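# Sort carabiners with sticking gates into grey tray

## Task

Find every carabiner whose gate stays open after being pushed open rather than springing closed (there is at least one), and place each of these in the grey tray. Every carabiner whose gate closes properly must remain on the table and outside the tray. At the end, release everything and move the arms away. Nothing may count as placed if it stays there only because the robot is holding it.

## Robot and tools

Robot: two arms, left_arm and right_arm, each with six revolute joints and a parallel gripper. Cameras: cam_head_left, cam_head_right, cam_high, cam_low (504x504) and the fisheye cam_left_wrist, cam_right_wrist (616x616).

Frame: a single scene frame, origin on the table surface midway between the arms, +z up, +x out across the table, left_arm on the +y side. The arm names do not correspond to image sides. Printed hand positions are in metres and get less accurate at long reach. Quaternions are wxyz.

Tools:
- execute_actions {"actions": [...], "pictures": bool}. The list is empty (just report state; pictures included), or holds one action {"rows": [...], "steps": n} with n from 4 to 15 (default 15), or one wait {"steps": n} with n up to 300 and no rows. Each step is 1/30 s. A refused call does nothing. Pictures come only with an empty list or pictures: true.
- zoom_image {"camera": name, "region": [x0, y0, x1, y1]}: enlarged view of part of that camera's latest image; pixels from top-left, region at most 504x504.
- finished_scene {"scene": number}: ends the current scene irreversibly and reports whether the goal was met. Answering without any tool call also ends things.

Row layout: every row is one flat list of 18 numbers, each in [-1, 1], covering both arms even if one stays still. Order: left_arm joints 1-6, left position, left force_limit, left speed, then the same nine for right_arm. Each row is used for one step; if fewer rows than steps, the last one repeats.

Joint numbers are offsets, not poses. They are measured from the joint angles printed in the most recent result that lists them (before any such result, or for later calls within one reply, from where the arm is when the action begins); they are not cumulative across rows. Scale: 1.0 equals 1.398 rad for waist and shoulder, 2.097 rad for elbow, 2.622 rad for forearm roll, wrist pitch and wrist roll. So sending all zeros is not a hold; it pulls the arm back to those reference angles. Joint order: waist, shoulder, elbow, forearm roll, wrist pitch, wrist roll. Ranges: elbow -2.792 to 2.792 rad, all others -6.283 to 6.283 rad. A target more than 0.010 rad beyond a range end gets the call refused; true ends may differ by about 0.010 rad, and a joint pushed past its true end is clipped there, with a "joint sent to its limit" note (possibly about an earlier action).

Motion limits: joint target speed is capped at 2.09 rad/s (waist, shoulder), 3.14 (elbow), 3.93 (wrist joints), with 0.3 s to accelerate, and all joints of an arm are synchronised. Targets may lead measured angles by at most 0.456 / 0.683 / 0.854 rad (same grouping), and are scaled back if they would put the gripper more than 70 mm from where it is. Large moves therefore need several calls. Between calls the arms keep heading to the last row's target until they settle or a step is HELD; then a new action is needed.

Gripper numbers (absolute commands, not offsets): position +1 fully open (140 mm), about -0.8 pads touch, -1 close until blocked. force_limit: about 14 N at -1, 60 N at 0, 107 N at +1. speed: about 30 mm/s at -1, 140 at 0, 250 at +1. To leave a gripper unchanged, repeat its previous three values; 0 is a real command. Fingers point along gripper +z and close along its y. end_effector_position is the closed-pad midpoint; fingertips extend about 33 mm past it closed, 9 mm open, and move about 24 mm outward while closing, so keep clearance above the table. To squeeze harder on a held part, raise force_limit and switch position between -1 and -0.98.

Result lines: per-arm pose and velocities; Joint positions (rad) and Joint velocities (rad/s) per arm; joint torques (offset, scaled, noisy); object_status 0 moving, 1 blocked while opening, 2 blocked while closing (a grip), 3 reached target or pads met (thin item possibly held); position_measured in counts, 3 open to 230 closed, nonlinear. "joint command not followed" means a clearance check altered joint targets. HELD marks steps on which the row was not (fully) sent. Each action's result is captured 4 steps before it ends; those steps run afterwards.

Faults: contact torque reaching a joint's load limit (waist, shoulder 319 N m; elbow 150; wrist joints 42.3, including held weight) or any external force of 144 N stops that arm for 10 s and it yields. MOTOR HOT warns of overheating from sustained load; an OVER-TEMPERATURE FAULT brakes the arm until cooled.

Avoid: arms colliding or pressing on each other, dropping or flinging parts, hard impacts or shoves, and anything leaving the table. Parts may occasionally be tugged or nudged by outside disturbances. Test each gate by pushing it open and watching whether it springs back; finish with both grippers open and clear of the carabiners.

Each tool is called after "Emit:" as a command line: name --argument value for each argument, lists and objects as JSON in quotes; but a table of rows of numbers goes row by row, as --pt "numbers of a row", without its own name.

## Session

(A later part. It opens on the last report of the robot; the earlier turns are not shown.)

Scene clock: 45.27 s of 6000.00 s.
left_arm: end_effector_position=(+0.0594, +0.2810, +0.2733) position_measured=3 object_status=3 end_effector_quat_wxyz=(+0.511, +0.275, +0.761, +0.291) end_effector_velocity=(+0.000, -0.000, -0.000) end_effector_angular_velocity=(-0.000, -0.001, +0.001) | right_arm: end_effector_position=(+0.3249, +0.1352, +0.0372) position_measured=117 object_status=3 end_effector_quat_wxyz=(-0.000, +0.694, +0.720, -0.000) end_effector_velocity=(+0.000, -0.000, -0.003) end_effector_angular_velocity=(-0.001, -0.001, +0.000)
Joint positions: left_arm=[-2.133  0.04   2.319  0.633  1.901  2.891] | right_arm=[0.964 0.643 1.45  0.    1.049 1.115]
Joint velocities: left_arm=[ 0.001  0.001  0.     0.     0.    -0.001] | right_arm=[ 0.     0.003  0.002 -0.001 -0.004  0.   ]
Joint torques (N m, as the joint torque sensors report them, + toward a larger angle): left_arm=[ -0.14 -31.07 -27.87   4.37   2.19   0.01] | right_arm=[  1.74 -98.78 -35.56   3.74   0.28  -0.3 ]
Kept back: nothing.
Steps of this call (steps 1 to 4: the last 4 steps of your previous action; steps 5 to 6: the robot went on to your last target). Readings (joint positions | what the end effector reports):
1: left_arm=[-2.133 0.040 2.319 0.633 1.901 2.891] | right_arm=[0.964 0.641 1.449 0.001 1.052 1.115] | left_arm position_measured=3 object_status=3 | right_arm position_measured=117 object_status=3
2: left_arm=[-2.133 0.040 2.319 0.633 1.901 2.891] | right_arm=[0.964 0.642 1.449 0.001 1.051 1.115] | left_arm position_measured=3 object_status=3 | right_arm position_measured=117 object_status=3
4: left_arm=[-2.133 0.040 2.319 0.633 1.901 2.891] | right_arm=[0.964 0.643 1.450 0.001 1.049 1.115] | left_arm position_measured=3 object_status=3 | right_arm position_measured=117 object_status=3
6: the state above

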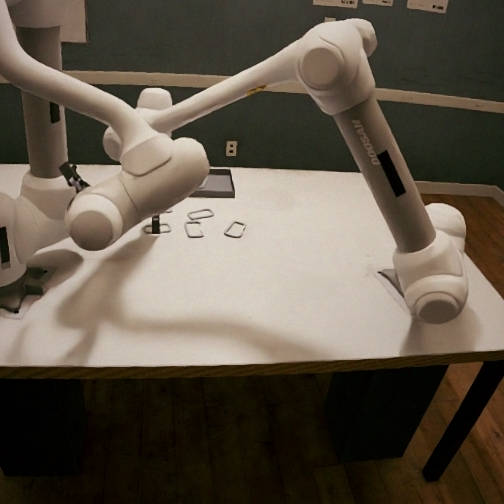

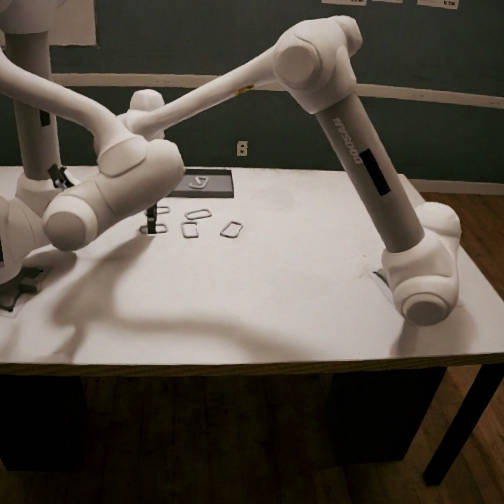

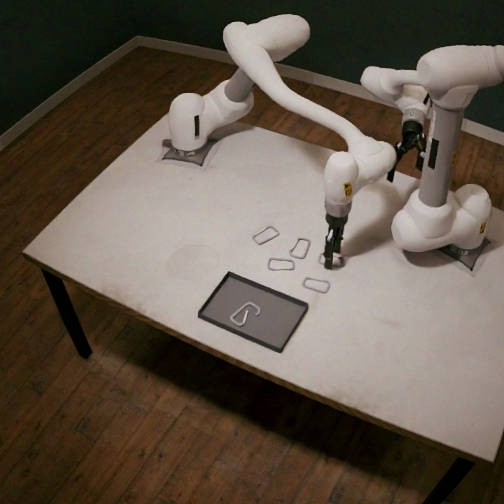

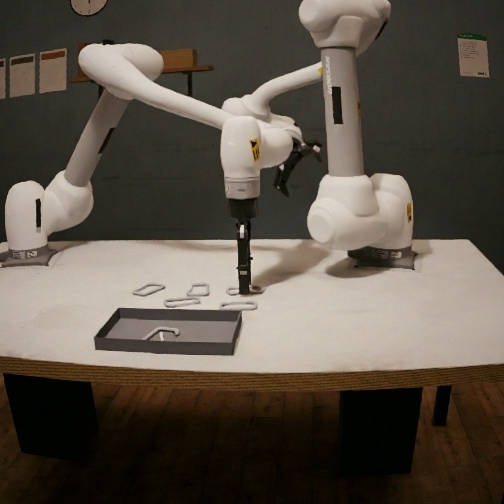

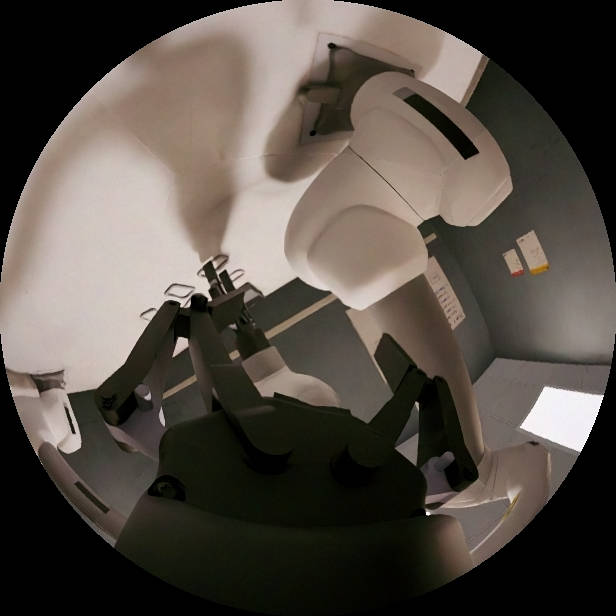

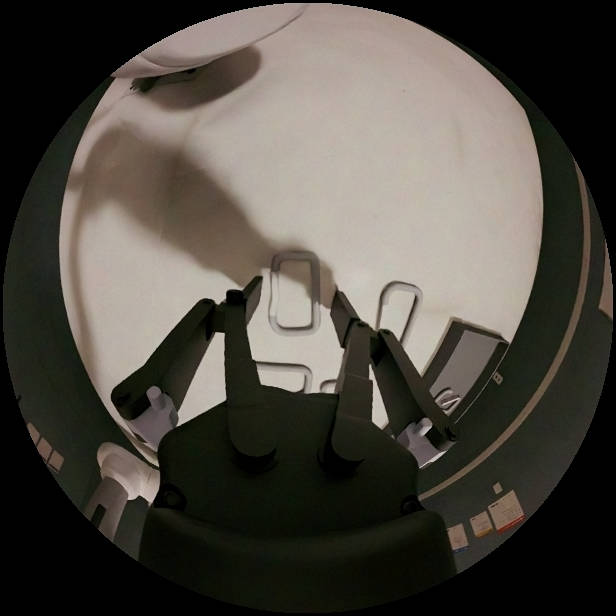

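Matches C5's placement.

Emit:
execute_actions --actions '[{"rows":[[0,0,0,0,0,0,1,0,0,0,0,0,0,0,0,-0.38,-0.3,0.3]],"steps":15}]' --pictures false

Emit:
execute_actions --actions '[{"rows":[[0,0,0,0,0,0,1,0,0,0,0,0,0,0,0,-0.38,-0.3,0.3]],"steps":8}]' --pictures true

Emit:
execute_actions --actions '[{"rows":[[0,0,0,0,0,0,1,0,0,0,0,0,0,0,0,0.1,-0.4,0.5]],"steps":15}]' --pictures true

Scene clock: 45.80 s of 6000.00 s.
left_arm: end_effector_position=(+0.0594, +0.2810, +0.2733) position_measured=3 object_status=3 end_effector_quat_wxyz=(+0.511, +0.275, +0.761, +0.291) end_effector_velocity=(-0.001, +0.000, -0.000) end_effector_angular_velocity=(+0.002, -0.000, -0.001) | right_arm: end_effector_position=(+0.3251, +0.1354, +0.0373) position_measured=177 object_status=0 end_effector_quat_wxyz=(-0.000, +0.694, +0.720, +0.000) end_effector_velocity=(+0.000, -0.001, +0.000) end_effector_angular_velocity=(-0.004, +0.001, -0.001)
Joint positions: left_arm=[-2.133  0.04   2.319  0.633  1.901  2.891] | right_arm=[0.964 0.643 1.45  0.    1.048 1.115]
Joint velocities: left_arm=[-0.001  0.001 -0.    -0.001 -0.     0.001] | right_arm=[-0.001 -0.    -0.    -0.001  0.004  0.   ]
Joint torques (N m, as the joint torque sensors report them, + toward a larger angle): left_arm=[  0.17 -30.85 -27.8    4.29   2.33   0.  ] | right_arm=[ 11.11 -68.24 -14.14   7.57   2.16  -0.37]
Steps of this call (steps 1 to 5: the robot went on to your last target; steps 6 to 16: the first 11 steps of this action). Readings (joint positions | what the end effector reports):
6: left_arm=[-2.133 0.040 2.319 0.633 1.901 2.891] | right_arm=[0.964 0.643 1.450 0.000 1.048 1.115] | left_arm position_measured=3 object_status=3 | right_arm position_measured=117 object_status=0
7: left_arm=[-2.133 0.040 2.319 0.633 1.901 2.891] | right_arm=[0.964 0.643 1.450 0.000 1.048 1.115] | left_arm position_measured=3 object_status=3 | right_arm position_measured=120 object_status=0
9: left_arm=[-2.133 0.040 2.319 0.633 1.901 2.891] | right_arm=[0.964 0.643 1.450 0.000 1.048 1.115] | left_arm position_measured=3 object_status=3 | right_arm position_measured=139 object_status=0
13: left_arm=[-2.133 0.040 2.319 0.633 1.901 2.891] | right_arm=[0.964 0.643 1.450 0.000 1.048 1.115] | left_arm position_measured=3 object_status=3 | right_arm position_measured=174 object_status=0
16: the state above

Scene clock: 46.07 s of 6000.00 s.
left_arm: end_effector_position=(+0.0594, +0.2810, +0.2733) position_measured=3 object_status=3 end_effector_quat_wxyz=(+0.511, +0.275, +0.761, +0.291) end_effector_velocity=(+0.000, +0.000, +0.000) end_effector_angular_velocity=(-0.002, +0.001, +0.000) | right_arm: end_effector_position=(+0.3250, +0.1353, +0.0372) position_measured=177 object_status=3 end_effector_quat_wxyz=(-0.000, +0.694, +0.720, -0.000) end_effector_velocity=(-0.000, -0.000, -0.001) end_effector_angular_velocity=(-0.001, +0.001, -0.001)
Joint positions: left_arm=[-2.133  0.04   2.319  0.633  1.901  2.891] | right_arm=[0.964 0.643 1.45  0.    1.049 1.115]
Joint velocities: left_arm=[-0.    -0.002  0.    -0.     0.    -0.001] | right_arm=[-0.     0.001  0.     0.001 -0.     0.001]
Joint torques (N m, as the joint torque sensors report them, + toward a larger angle): left_arm=[  0.23 -31.16 -27.61   4.36   2.29  -0.04] | right_arm=[  9.75 -65.79 -11.69   6.67   2.32  -0.47]
Steps of this call (steps 1 to 4: the last 4 steps of your previous action; steps 5 to 8: the first 4 steps of this action, its rows measured from where the robot was after step 4). Readings (joint positions | what the end effector reports):
4: left_arm=[-2.133 0.040 2.319 0.633 1.901 2.891] | right_arm=[0.964 0.643 1.450 0.000 1.049 1.115] | left_arm position_measured=3 object_status=3 | right_arm position_measured=177 object_status=3
5: left_arm=[-2.133 0.040 2.319 0.633 1.901 2.891] | right_arm=[0.964 0.643 1.450 0.000 1.049 1.115] | left_arm position_measured=3 object_status=3 | right_arm position_measured=177 object_status=3
6: left_arm=[-2.133 0.040 2.319 0.633 1.901 2.891] | right_arm=[0.964 0.643 1.450 0.000 1.049 1.115] | left_arm position_measured=3 object_status=3 | right_arm position_measured=177 object_status=3
8: the state above

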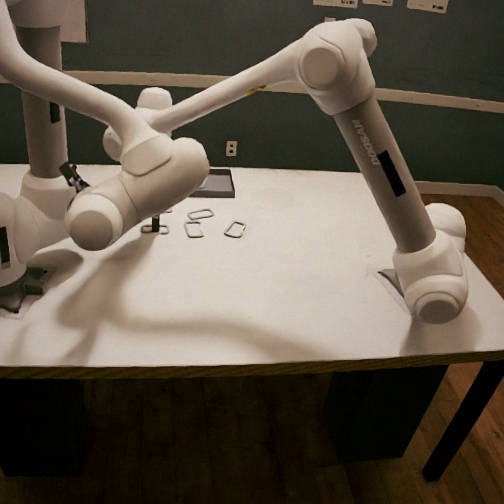

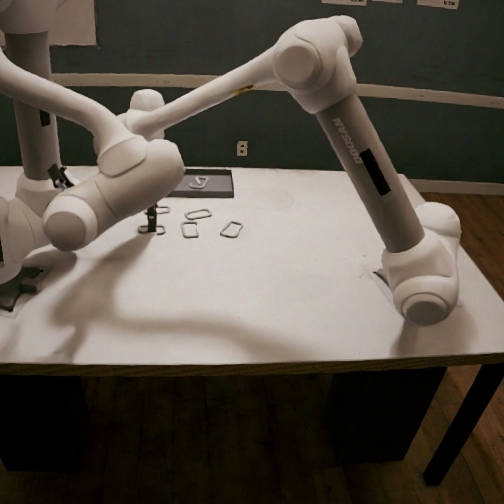

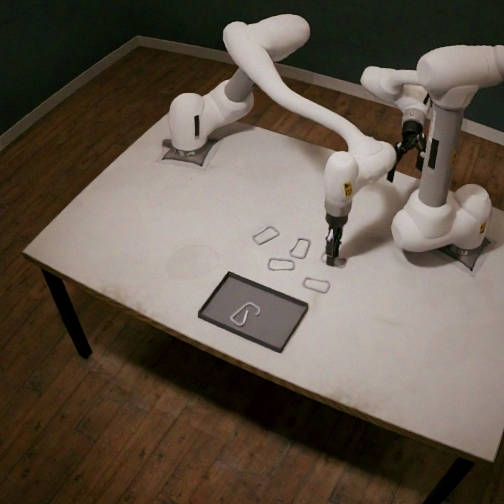

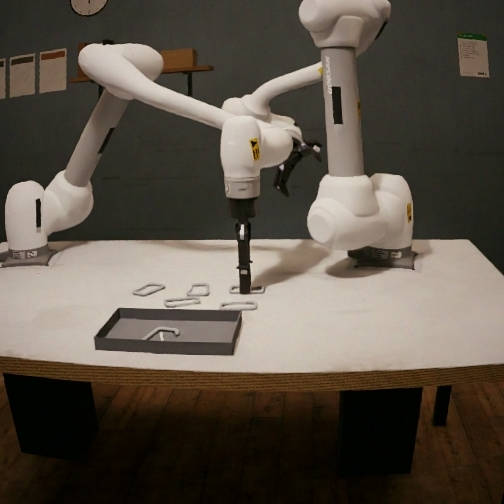

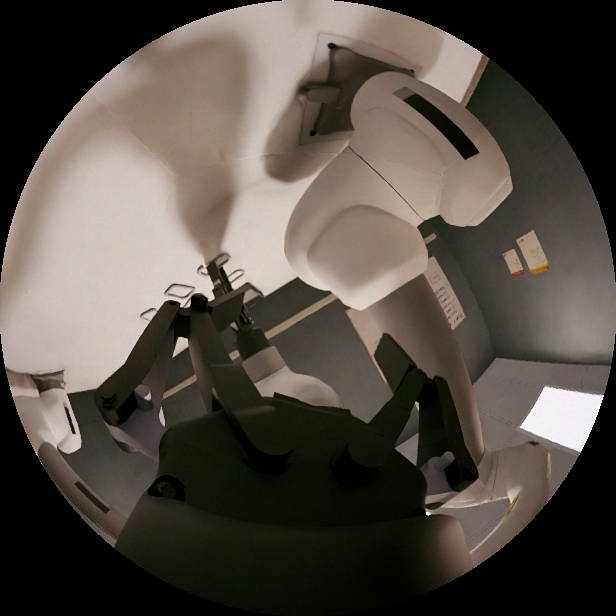

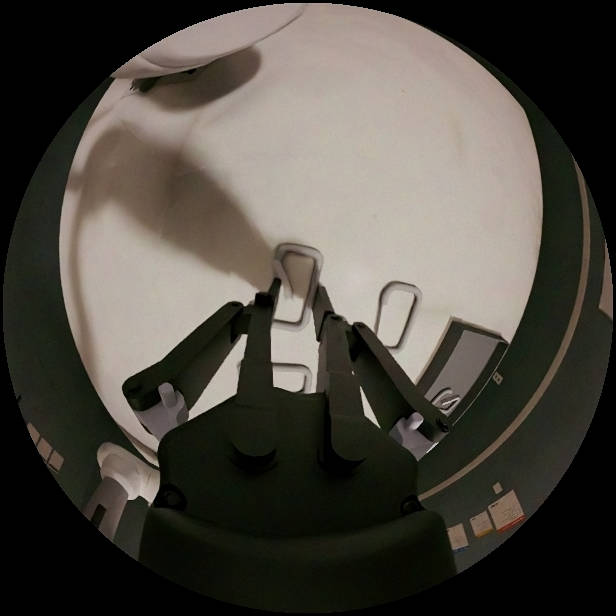

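Scene clock: 46.57 s of 6000.00 s.
left_arm: end_effector_position=(+0.0594, +0.2810, +0.2733) position_measured=3 object_status=3 end_effector_quat_wxyz=(+0.511, +0.275, +0.761, +0.291) end_effector_velocity=(+0.001, +0.000, +0.000) end_effector_angular_velocity=(-0.000, +0.001, +0.002) | right_arm: end_effector_position=(+0.3249, +0.1352, +0.0372) position_measured=117 object_status=0 end_effector_quat_wxyz=(-0.000, +0.694, +0.720, -0.000) end_effector_velocity=(+0.000, +0.000, +0.000) end_effector_angular_velocity=(+0.000, +0.000, -0.001)
Joint positions: left_arm=[-2.133  0.04   2.319  0.633  1.901  2.891] | right_arm=[0.965 0.643 1.45  0.001 1.049 1.115]
Joint velocities: left_arm=[ 0.002 -0.001 -0.    -0.    -0.     0.001] | right_arm=[-0.    -0.    -0.     0.001  0.     0.001]
Joint torques (N m, as the joint torque sensors report them, + toward a larger angle): left_arm=[  0.39 -31.19 -27.78   4.29   2.25  -0.02] | right_arm=[  3.7  -99.87 -34.65   4.     0.01  -0.35]
Steps of this call (steps 1 to 4: the last 4 steps of your previous action; steps 5 to 15: the first 11 steps of this action, its rows measured from where the robot was after step 4). Readings (joint positions | what the end effector reports):
4: left_arm=[-2.133 0.040 2.319 0.633 1.901 2.891] | right_arm=[0.964 0.643 1.450 0.000 1.049 1.115] | left_arm position_measured=3 object_status=3 | right_arm position_measured=177 object_status=3
5: left_arm=[-2.133 0.040 2.319 0.633 1.901 2.891] | right_arm=[0.964 0.643 1.450 0.000 1.049 1.115] | left_arm position_measured=3 object_status=3 | right_arm position_measured=177 object_status=0
6: left_arm=[-2.133 0.040 2.319 0.633 1.901 2.891] | right_arm=[0.965 0.643 1.450 0.001 1.049 1.115] | left_arm position_measured=3 object_status=3 | right_arm position_measured=173 object_status=0
8: left_arm=[-2.133 0.040 2.319 0.633 1.901 2.891] | right_arm=[0.965 0.643 1.450 0.001 1.049 1.115] | left_arm position_measured=3 object_status=3 | right_arm position_measured=152 object_status=0
12: left_arm=[-2.133 0.040 2.319 0.633 1.901 2.891] | right_arm=[0.965 0.643 1.450 0.001 1.049 1.115] | left_arm position_measured=3 object_status=3 | right_arm position_measured=117 object_status=0
15: the state above

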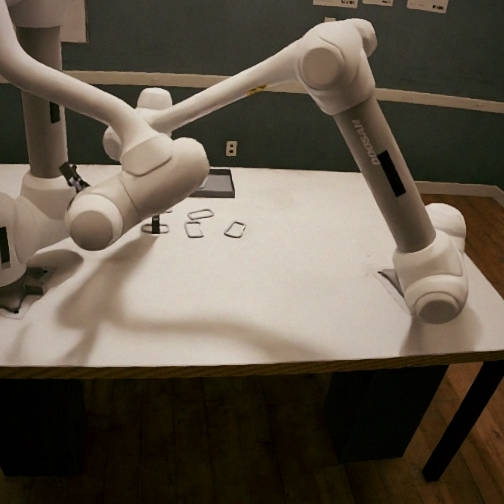

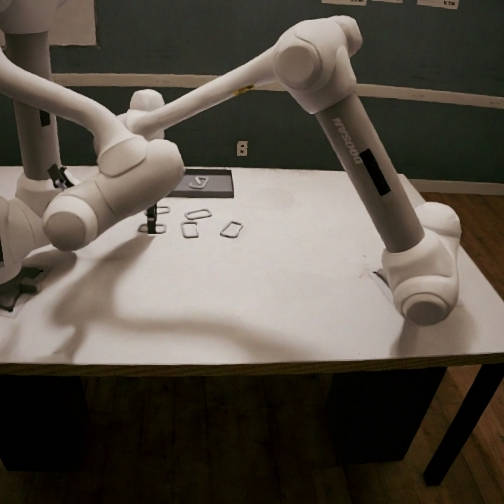

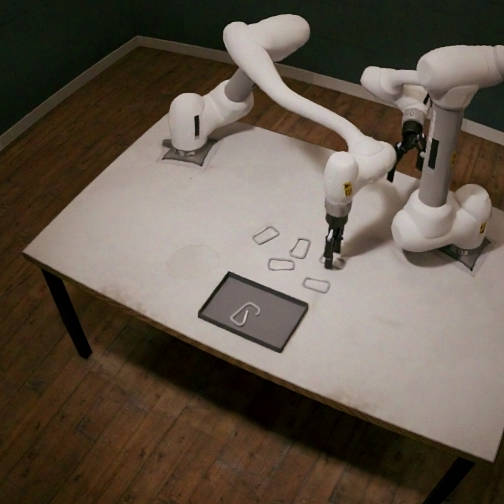

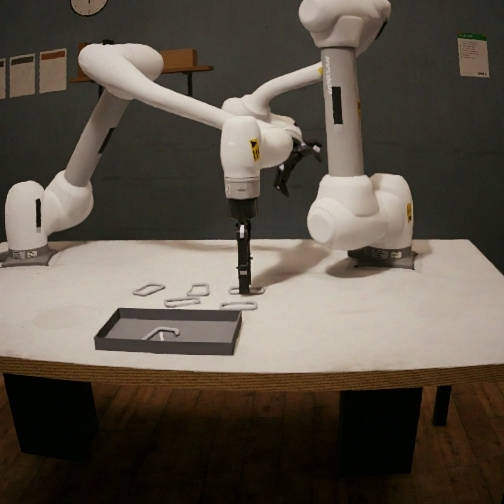

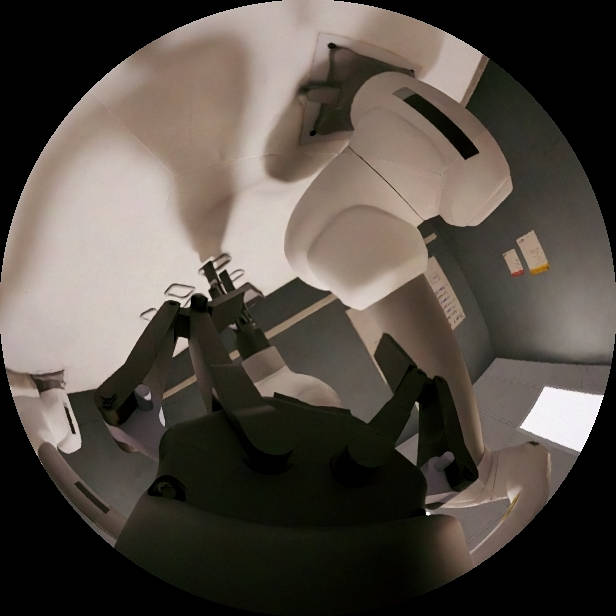

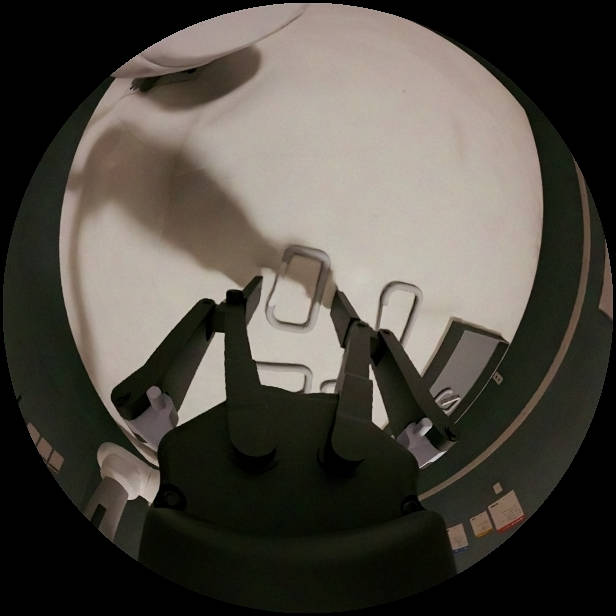

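Emit:
execute_actions --actions '[{"rows":[[0,0,0,0,0,0,1,0,0,-0.0024,-0.0062,0.0077,0,-0.0029,-0.0013,0.1,-0.3,0.3],[0,0,0,0,0,0,1,0,0,-0.0024,-0.0062,0.0077,0,-0.0029,-0.0013,0.1,-0.3,0.3],[0,0,0,0,0,0,1,0,0,-0.0024,-0.0062,0.0077,0,-0.0029,-0.0013,0.1,-0.3,0.3],[0,0,0,0,0,0,1,0,0,-0.0024,-0.0062,0.0077,0,-0.0029,-0.0013,0.1,-0.3,0.3],[0,0,0,0,0,0,1,0,0,-0.0024,-0.0062,0.0077,0,-0.0029,-0.0013,-0.43,-0.3,0.3]],"steps":15}]' --pictures false

Emit:
execute_actions --actions '[{"steps":10}]' --pictures true

Scene clock: 47.50 s of 6000.00 s.
left_arm: end_effector_position=(+0.0594, +0.2810, +0.2733) position_measured=3 object_status=3 end_effector_quat_wxyz=(+0.511, +0.275, +0.761, +0.291) end_effector_velocity=(+0.000, -0.000, +0.000) end_effector_angular_velocity=(-0.001, +0.000, +0.001) | right_arm: end_effector_position=(+0.3249, +0.1286, +0.0369) position_measured=153 object_status=0 end_effector_quat_wxyz=(-0.000, +0.694, +0.720, -0.000) end_effector_velocity=(+0.000, -0.001, +0.000) end_effector_angular_velocity=(+0.000, -0.000, -0.001)
Joint positions: left_arm=[-2.133  0.04   2.319  0.633  1.901  2.891] | right_arm=[0.961 0.635 1.466 0.    1.041 1.112]
Joint velocities: left_arm=[ 0.001 -0.001 -0.     0.    -0.    -0.001] | right_arm=[-0.001 -0.001  0.002  0.    -0.001 -0.   ]
Joint torques (N m, as the joint torque sensors report them, + toward a larger angle): left_arm=[ -0.55 -31.4  -27.83   4.38   2.25   0.06] | right_arm=[  0.35 -88.5  -26.6    3.51   0.97  -0.34]
Steps of this call (steps 1 to 4: the last 4 steps of your previous action; steps 5 to 15: the robot went on to your last target; steps 16 to 17: nothing new was sent; steps 18 to 28: the first 11 steps of this action). Readings (joint positions | what the end effector reports):
18: left_arm=[-2.133 0.040 2.319 0.633 1.901 2.891] | right_arm=[0.965 0.643 1.450 0.000 1.049 1.115] | left_arm position_measured=3 object_status=3 | right_arm position_measured=117 object_status=3
19: left_arm=[-2.133 0.040 2.319 0.633 1.901 2.891] | right_arm=[0.964 0.642 1.453 0.000 1.047 1.115] | left_arm position_measured=3 object_status=3 | right_arm position_measured=117 object_status=3
21: left_arm=[-2.133 0.040 2.319 0.633 1.901 2.891] | right_arm=[0.963 0.637 1.461 0.000 1.043 1.113] | left_arm position_measured=3 object_status=3 | right_arm position_measured=117 object_status=3
25: left_arm=[-2.133 0.040 2.319 0.633 1.901 2.891] | right_arm=[0.962 0.635 1.465 0.000 1.041 1.112] | left_arm position_measured=3 object_status=3 | right_arm position_measured=139 object_status=0
28: the state above

Scene clock: 47.83 s of 6000.00 s.
left_arm: end_effector_position=(+0.0594, +0.2810, +0.2733) position_measured=3 object_status=3 end_effector_quat_wxyz=(+0.511, +0.275, +0.761, +0.291) end_effector_velocity=(-0.000, -0.000, +0.000) end_effector_angular_velocity=(-0.001, +0.000, -0.002) | right_arm: end_effector_position=(+0.3249, +0.1284, +0.0368) position_measured=153 object_status=2 end_effector_quat_wxyz=(-0.000, +0.694, +0.720, -0.000) end_effector_velocity=(-0.000, -0.000, -0.001) end_effector_angular_velocity=(-0.001, +0.000, +0.000)
Joint positions: left_arm=[-2.133  0.04   2.319  0.633  1.901  2.891] | right_arm=[0.961 0.634 1.466 0.001 1.041 1.112]
Joint velocities: left_arm=[-0.002 -0.001  0.     0.     0.    -0.   ] | right_arm=[ 0.     0.001  0.001 -0.    -0.     0.001]
Joint torques (N m, as the joint torque sensors report them, + toward a larger angle): left_arm=[  0.09 -30.96 -27.61   4.33   2.26  -0.03] | right_arm=[  1.71 -82.98 -23.96   3.35   1.23  -0.06]
Kept back: nothing.
Steps of this call (steps 1 to 4: the last 4 steps of your previous action; steps 5 to 10: the robot went on to your last target). Readings (joint positions | what the end effector reports):
1: left_arm=[-2.133 0.040 2.319 0.633 1.901 2.891] | right_arm=[0.961 0.634 1.466 0.000 1.041 1.112] | left_arm position_measured=3 object_status=3 | right_arm position_measured=153 object_status=0
2: left_arm=[-2.133 0.040 2.319 0.633 1.901 2.891] | right_arm=[0.961 0.634 1.466 0.000 1.041 1.112] | left_arm position_measured=3 object_status=3 | right_arm position_measured=153 object_status=0
4: left_arm=[-2.133 0.040 2.319 0.633 1.901 2.891] | right_arm=[0.961 0.634 1.466 0.000 1.041 1.112] | left_arm position_measured=3 object_status=3 | right_arm position_measured=153 object_status=0
8: left_arm=[-2.133 0.040 2.319 0.633 1.901 2.891] | right_arm=[0.961 0.634 1.466 0.001 1.041 1.112] | left_arm position_measured=3 object_status=3 | right_arm position_measured=153 object_status=2
10: the state above

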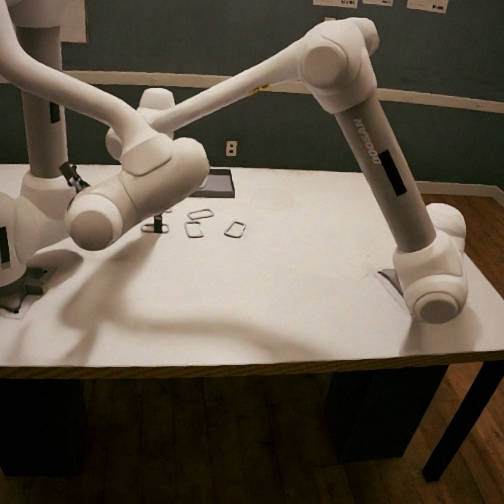

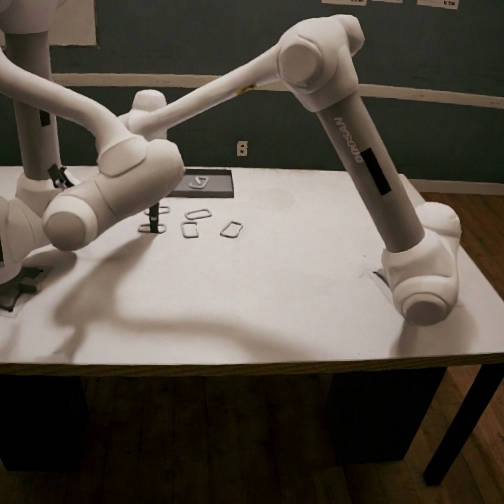

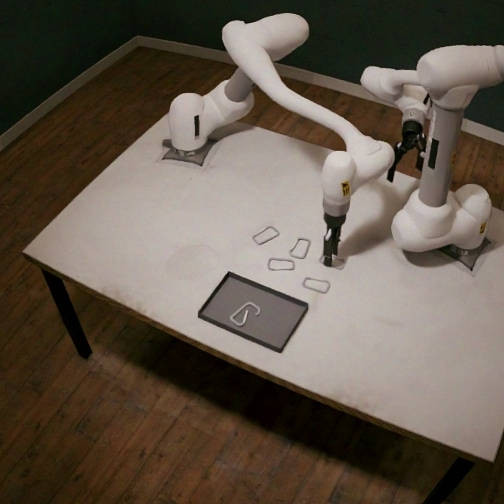

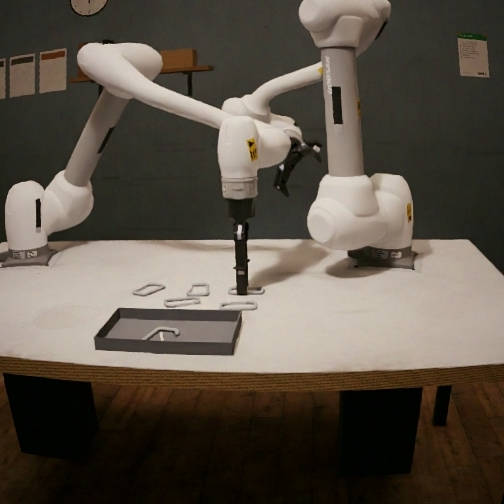

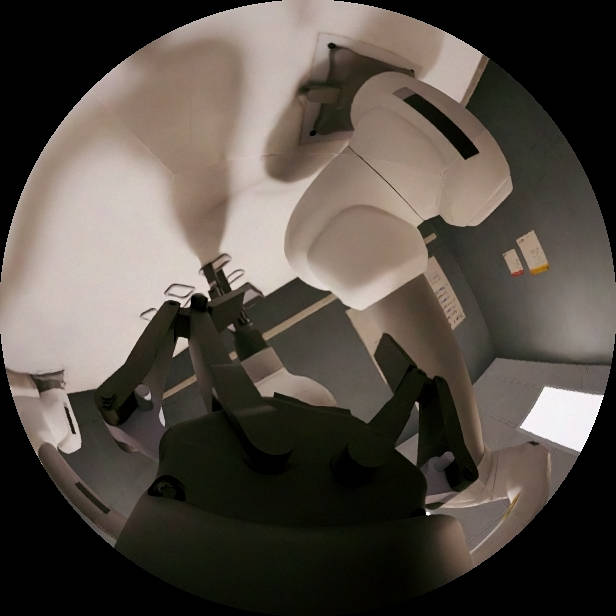

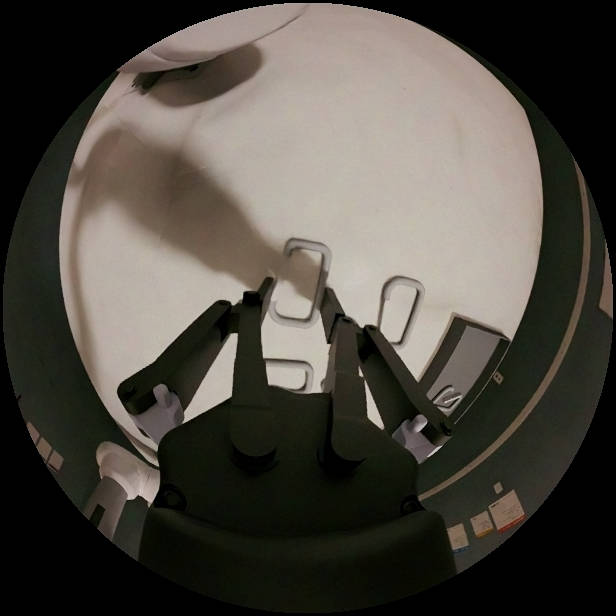

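Emit:
execute_actions --actions '[{"rows":[[0,0,0,0,0,0,1,0,0,0,0,0,0,0,0,0.1,-0.3,0.5],[0,0,0,0,0,0,1,0,0,0,0,0,0,0,0,0.1,-0.3,0.5],[0,0,0,0,0,0,1,0,0,0,0,0,0,0,0,0.1,-0.3,0.5],[0,0,0,0,0,0,1,0,0,0,0,0,0,0,0,0.1,-0.3,0.5],[0,0,0,0,0,0,1,0,0,0,0,0,0,0,0,0.1,-0.3,0.5],[0,0,0,0,0,0,1,0,0,0.0017,0.0046,-0.0055,0,0.0023,0.001,0.1,-0.3,0.5]],"steps":15}]' --pictures false

Emit:
execute_actions --actions '[{"rows":[[0,0,0,0,0,0,1,0,0,0,0,0,0,0,0,-0.45,-0.3,0.3]],"steps":15}]' --pictures false

Emit:
execute_actions --actions '[{"rows":[[0,0,0,0,0,0,1,0,0,0,0,0,0,0,0,-0.45,-0.3,0.3]],"steps":8}]' --pictures true

Emit:
execute_actions --actions '[{"rows":[[0,0,0,0,0,0,1,0,0,0,0,0,0,0,0,0.1,-0.4,0.5]],"steps":15}]' --pictures true

Scene clock: 48.50 s of 6000.00 s.
left_arm: end_effector_position=(+0.0594, +0.2810, +0.2733) position_measured=3 object_status=3 end_effector_quat_wxyz=(+0.511, +0.275, +0.761, +0.291) end_effector_velocity=(-0.000, -0.000, +0.000) end_effector_angular_velocity=(-0.001, -0.000, -0.001) | right_arm: end_effector_position=(+0.3252, +0.1325, +0.0370) position_measured=117 object_status=0 end_effector_quat_wxyz=(-0.000, +0.694, +0.720, -0.000) end_effector_velocity=(-0.002, +0.007, -0.000) end_effector_angular_velocity=(-0.004, +0.001, -0.000)
Joint positions: left_arm=[-2.133  0.04   2.319  0.633  1.901  2.891] | right_arm=[0.963 0.64  1.456 0.001 1.046 1.114]
Joint velocities: left_arm=[-0.002  0.     0.     0.     0.    -0.001] | right_arm=[ 0.006  0.01  -0.017 -0.001  0.011  0.006]
Joint torques (N m, as the joint torque sensors report them, + toward a larger angle): left_arm=[ -1.05 -31.44 -27.69   4.38   2.22   0.11] | right_arm=[  2.82 -98.8  -33.68   3.79  -0.29  -0.43]
Steps of this call (steps 1 to 9: the robot went on to your last target; steps 10 to 20: the first 11 steps of this action). Readings (joint positions | what the end effector reports):
10: left_arm=[-2.133 0.040 2.319 0.633 1.901 2.891] | right_arm=[0.961 0.634 1.466 0.001 1.041 1.112] | left_arm position_measured=3 object_status=3 | right_arm position_measured=153 object_status=0
11: left_arm=[-2.133 0.040 2.319 0.633 1.901 2.891] | right_arm=[0.961 0.634 1.466 0.001 1.041 1.112] | left_arm position_measured=3 object_status=3 | right_arm position_measured=153 object_status=0
13: left_arm=[-2.133 0.040 2.319 0.633 1.901 2.891] | right_arm=[0.961 0.634 1.467 0.001 1.041 1.112] | left_arm position_measured=3 object_status=3 | right_arm position_measured=131 object_status=0
17: left_arm=[-2.133 0.040 2.319 0.633 1.901 2.891] | right_arm=[0.962 0.637 1.460 0.001 1.044 1.112] | left_arm position_measured=3 object_status=3 | right_arm position_measured=117 object_status=0
20: the state above

Scene clock: 49.00 s of 6000.00 s.
left_arm: end_effector_position=(+0.0594, +0.2810, +0.2733) position_measured=3 object_status=3 end_effector_quat_wxyz=(+0.511, +0.275, +0.761, +0.291) end_effector_velocity=(+0.000, +0.000, -0.000) end_effector_angular_velocity=(+0.000, -0.000, +0.001) | right_arm: end_effector_position=(+0.3251, +0.1333, +0.0373) position_measured=186 object_status=0 end_effector_quat_wxyz=(-0.000, +0.694, +0.720, -0.000) end_effector_velocity=(-0.000, -0.001, -0.001) end_effector_angular_velocity=(-0.002, +0.001, +0.000)
Joint positions: left_arm=[-2.133  0.04   2.319  0.633  1.901  2.891] | right_arm=[0.963 0.641 1.454 0.001 1.047 1.114]
Joint velocities: left_arm=[ 0.001  0.     0.     0.    -0.     0.   ] | right_arm=[-0.    -0.     0.003  0.    -0.    -0.   ]
Joint torques (N m, as the joint torque sensors report them, + toward a larger angle): left_arm=[ -0.42 -31.82 -27.56   4.37   2.2    0.12] | right_arm=[ 14.9  -48.33  -2.22   7.95   2.02  -0.3 ]
Steps of this call (steps 1 to 4: the last 4 steps of your previous action; steps 5 to 15: the first 11 steps of this action, its rows measured from where the robot was after step 4). Readings (joint positions | what the end effector reports):
4: left_arm=[-2.133 0.040 2.319 0.633 1.901 2.891] | right_arm=[0.963 0.641 1.455 0.001 1.047 1.114] | left_arm position_measured=3 object_status=3 | right_arm position_measured=117 object_status=3
5: left_arm=[-2.133 0.040 2.319 0.633 1.901 2.891] | right_arm=[0.963 0.641 1.455 0.001 1.047 1.114] | left_arm position_measured=3 object_status=3 | right_arm position_measured=117 object_status=0
6: left_arm=[-2.133 0.040 2.319 0.633 1.901 2.891] | right_arm=[0.963 0.641 1.455 0.001 1.047 1.114] | left_arm position_measured=3 object_status=3 | right_arm position_measured=120 object_status=0
8: left_arm=[-2.133 0.040 2.319 0.633 1.901 2.891] | right_arm=[0.963 0.641 1.455 0.001 1.047 1.114] | left_arm position_measured=3 object_status=3 | right_arm position_measured=139 object_status=0
12: left_arm=[-2.133 0.040 2.319 0.633 1.901 2.891] | right_arm=[0.963 0.641 1.454 0.001 1.047 1.114] | left_arm position_measured=3 object_status=3 | right_arm position_measured=176 object_status=0
15: the state above

Scene clock: 49.27 s of 6000.00 s.
left_arm: end_effector_position=(+0.0594, +0.2810, +0.2733) position_measured=3 object_status=3 end_effector_quat_wxyz=(+0.511, +0.275, +0.761, +0.291) end_effector_velocity=(+0.000, -0.000, -0.000) end_effector_angular_velocity=(+0.001, -0.000, +0.001) | right_arm: end_effector_position=(+0.3250, +0.1331, +0.0372) position_measured=186 object_status=3 end_effector_quat_wxyz=(-0.000, +0.694, +0.720, -0.000) end_effector_velocity=(+0.000, +0.000, +0.001) end_effector_angular_velocity=(+0.001, -0.001, +0.000)
Joint positions: left_arm=[-2.133  0.04   2.319  0.633  1.901  2.891] | right_arm=[0.963 0.641 1.455 0.001 1.047 1.114]
Joint velocities: left_arm=[ 0.001  0.001 -0.     0.    -0.     0.001] | right_arm=[-0.    -0.001 -0.001 -0.    -0.    -0.   ]
Joint torques (N m, as the joint torque sensors report them, + toward a larger angle): left_arm=[  0.06 -31.1  -27.67   4.25   2.19   0.1 ] | right_arm=[ 12.24 -39.87   4.82   8.16   4.44  -0.33]
Steps of this call (steps 1 to 4: the last 4 steps of your previous action; steps 5 to 8: the first 4 steps of this action, its rows measured from where the robot was after step 4). Readings (joint positions | what the end effector reports):
4: left_arm=[-2.133 0.040 2.319 0.633 1.901 2.891] | right_arm=[0.963 0.641 1.455 0.001 1.047 1.114] | left_arm position_measured=3 object_status=3 | right_arm position_measured=186 object_status=3
5: left_arm=[-2.133 0.040 2.319 0.633 1.901 2.891] | right_arm=[0.963 0.641 1.455 0.001 1.047 1.114] | left_arm position_measured=3 object_status=3 | right_arm position_measured=186 object_status=3
6: left_arm=[-2.133 0.040 2.319 0.633 1.901 2.891] | right_arm=[0.963 0.641 1.455 0.001 1.047 1.114] | left_arm position_measured=3 object_status=3 | right_arm position_measured=186 object_status=3
8: the state above

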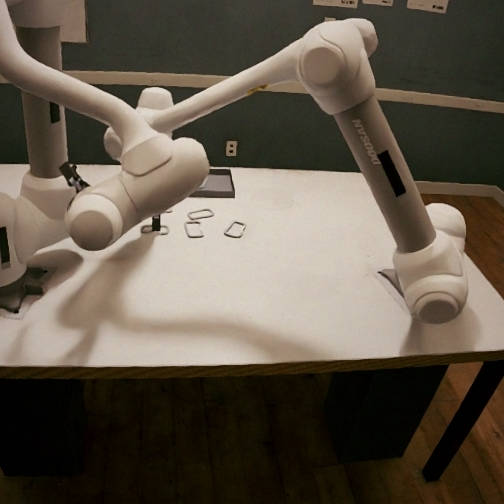

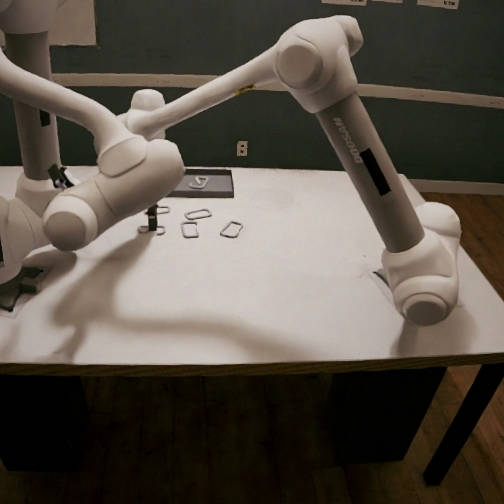

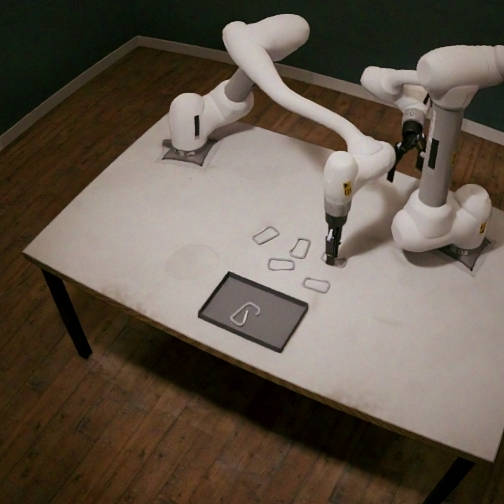

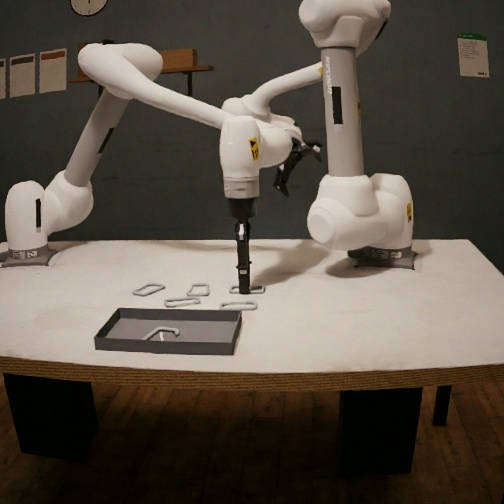

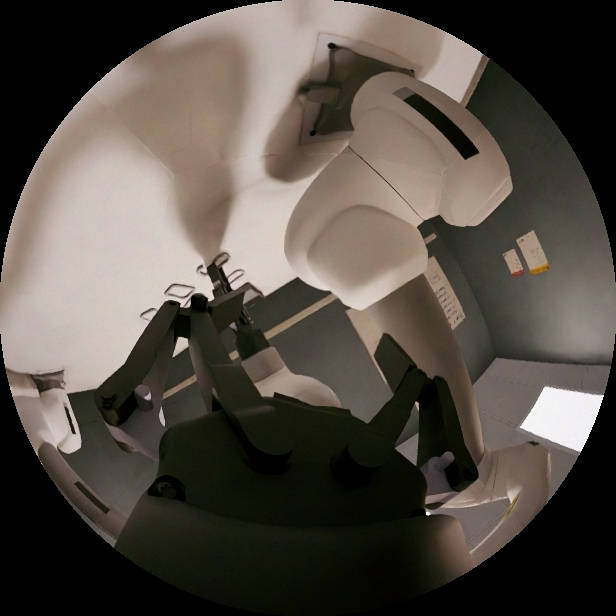

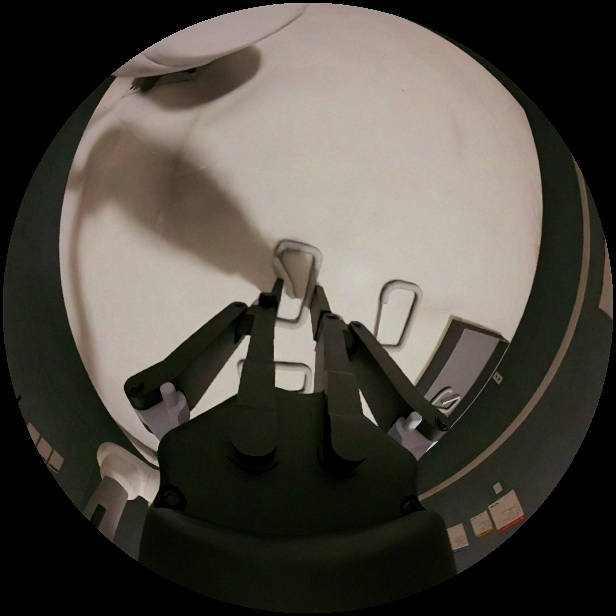

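Scene clock: 49.77 s of 6000.00 s.
left_arm: end_effector_position=(+0.0594, +0.2810, +0.2733) position_measured=3 object_status=3 end_effector_quat_wxyz=(+0.511, +0.275, +0.761, +0.291) end_effector_velocity=(+0.000, -0.000, -0.000) end_effector_angular_velocity=(-0.000, -0.003, +0.002) | right_arm: end_effector_position=(+0.3250, +0.1330, +0.0370) position_measured=117 object_status=0 end_effector_quat_wxyz=(-0.000, +0.694, +0.720, -0.001) end_effector_velocity=(+0.000, +0.000, -0.000) end_effector_angular_velocity=(+0.000, -0.000, -0.001)
Joint positions: left_arm=[-2.133  0.04   2.319  0.633  1.901  2.891] | right_arm=[0.963 0.641 1.455 0.001 1.047 1.114]
Joint velocities: left_arm=[ 0.002  0.003  0.     0.001  0.    -0.002] | right_arm=[-0.     0.001 -0.001 -0.    -0.     0.001]
Joint torques (N m, as the joint torque sensors report them, + toward a larger angle): left_arm=[ -0.57 -31.26 -27.63   4.3    2.25   0.06] | right_arm=[   3.09 -100.44  -34.54    3.97   -0.08   -0.37]
Steps of this call (steps 1 to 4: the last 4 steps of your previous action; steps 5 to 15: the first 11 steps of this action, its rows measured from where the robot was after step 4). Readings (joint positions | what the end effector reports):
4: left_arm=[-2.133 0.040 2.319 0.633 1.901 2.891] | right_arm=[0.963 0.641 1.455 0.001 1.047 1.114] | left_arm position_measured=3 object_status=3 | right_arm position_measured=186 object_status=3
5: left_arm=[-2.133 0.040 2.319 0.633 1.901 2.891] | right_arm=[0.963 0.641 1.455 0.001 1.047 1.114] | left_arm position_measured=3 object_status=3 | right_arm position_measured=186 object_status=0
6: left_arm=[-2.133 0.040 2.319 0.633 1.901 2.891] | right_arm=[0.963 0.641 1.455 0.001 1.047 1.114] | left_arm position_measured=3 object_status=3 | right_arm position_measured=182 object_status=0
8: left_arm=[-2.133 0.040 2.319 0.633 1.901 2.891] | right_arm=[0.963 0.641 1.456 0.001 1.047 1.114] | left_arm position_measured=3 object_status=3 | right_arm position_measured=161 object_status=0
12: left_arm=[-2.133 0.040 2.319 0.633 1.901 2.891] | right_arm=[0.963 0.641 1.455 0.001 1.047 1.114] | left_arm position_measured=3 object_status=3 | right_arm position_measured=120 object_status=0
15: the state above

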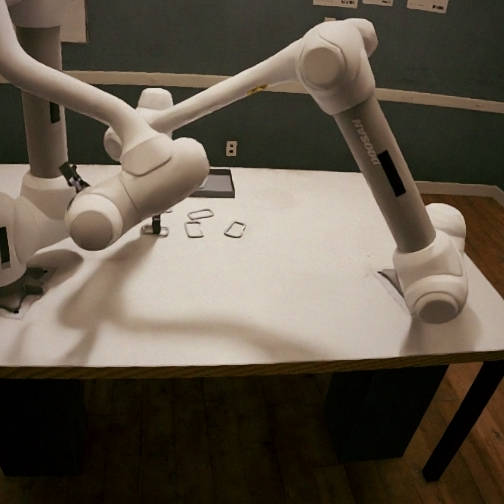

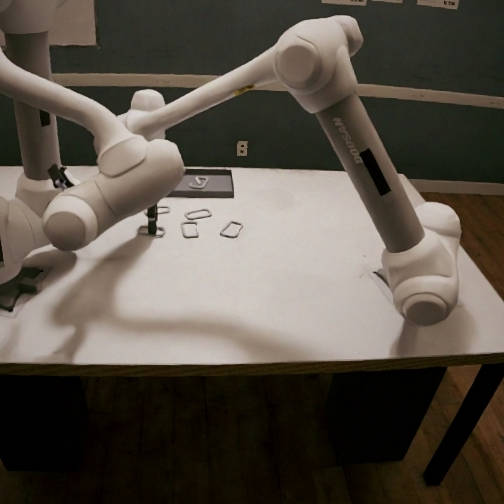

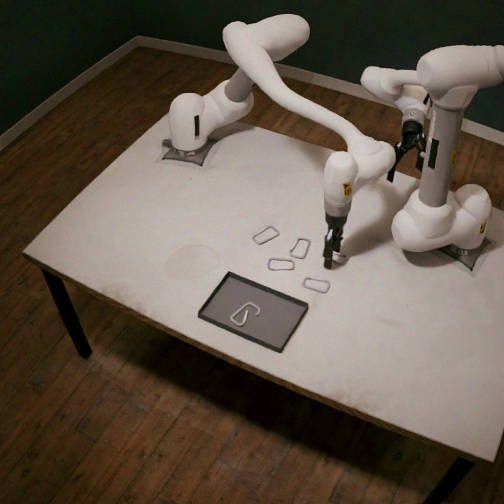

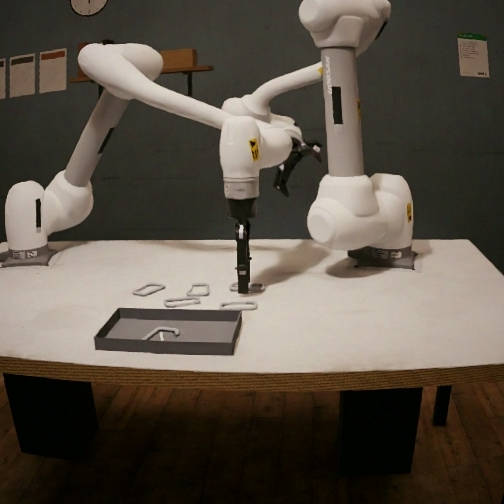

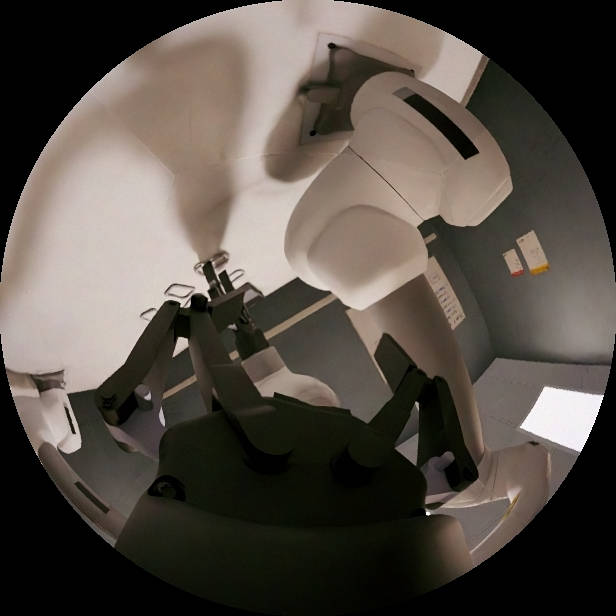

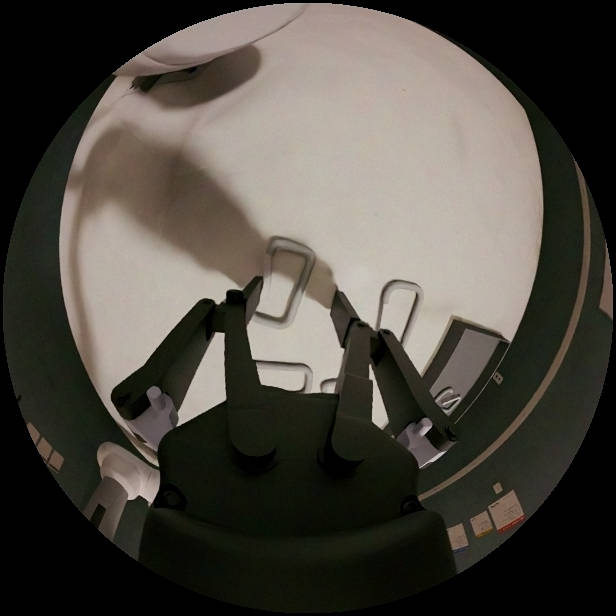

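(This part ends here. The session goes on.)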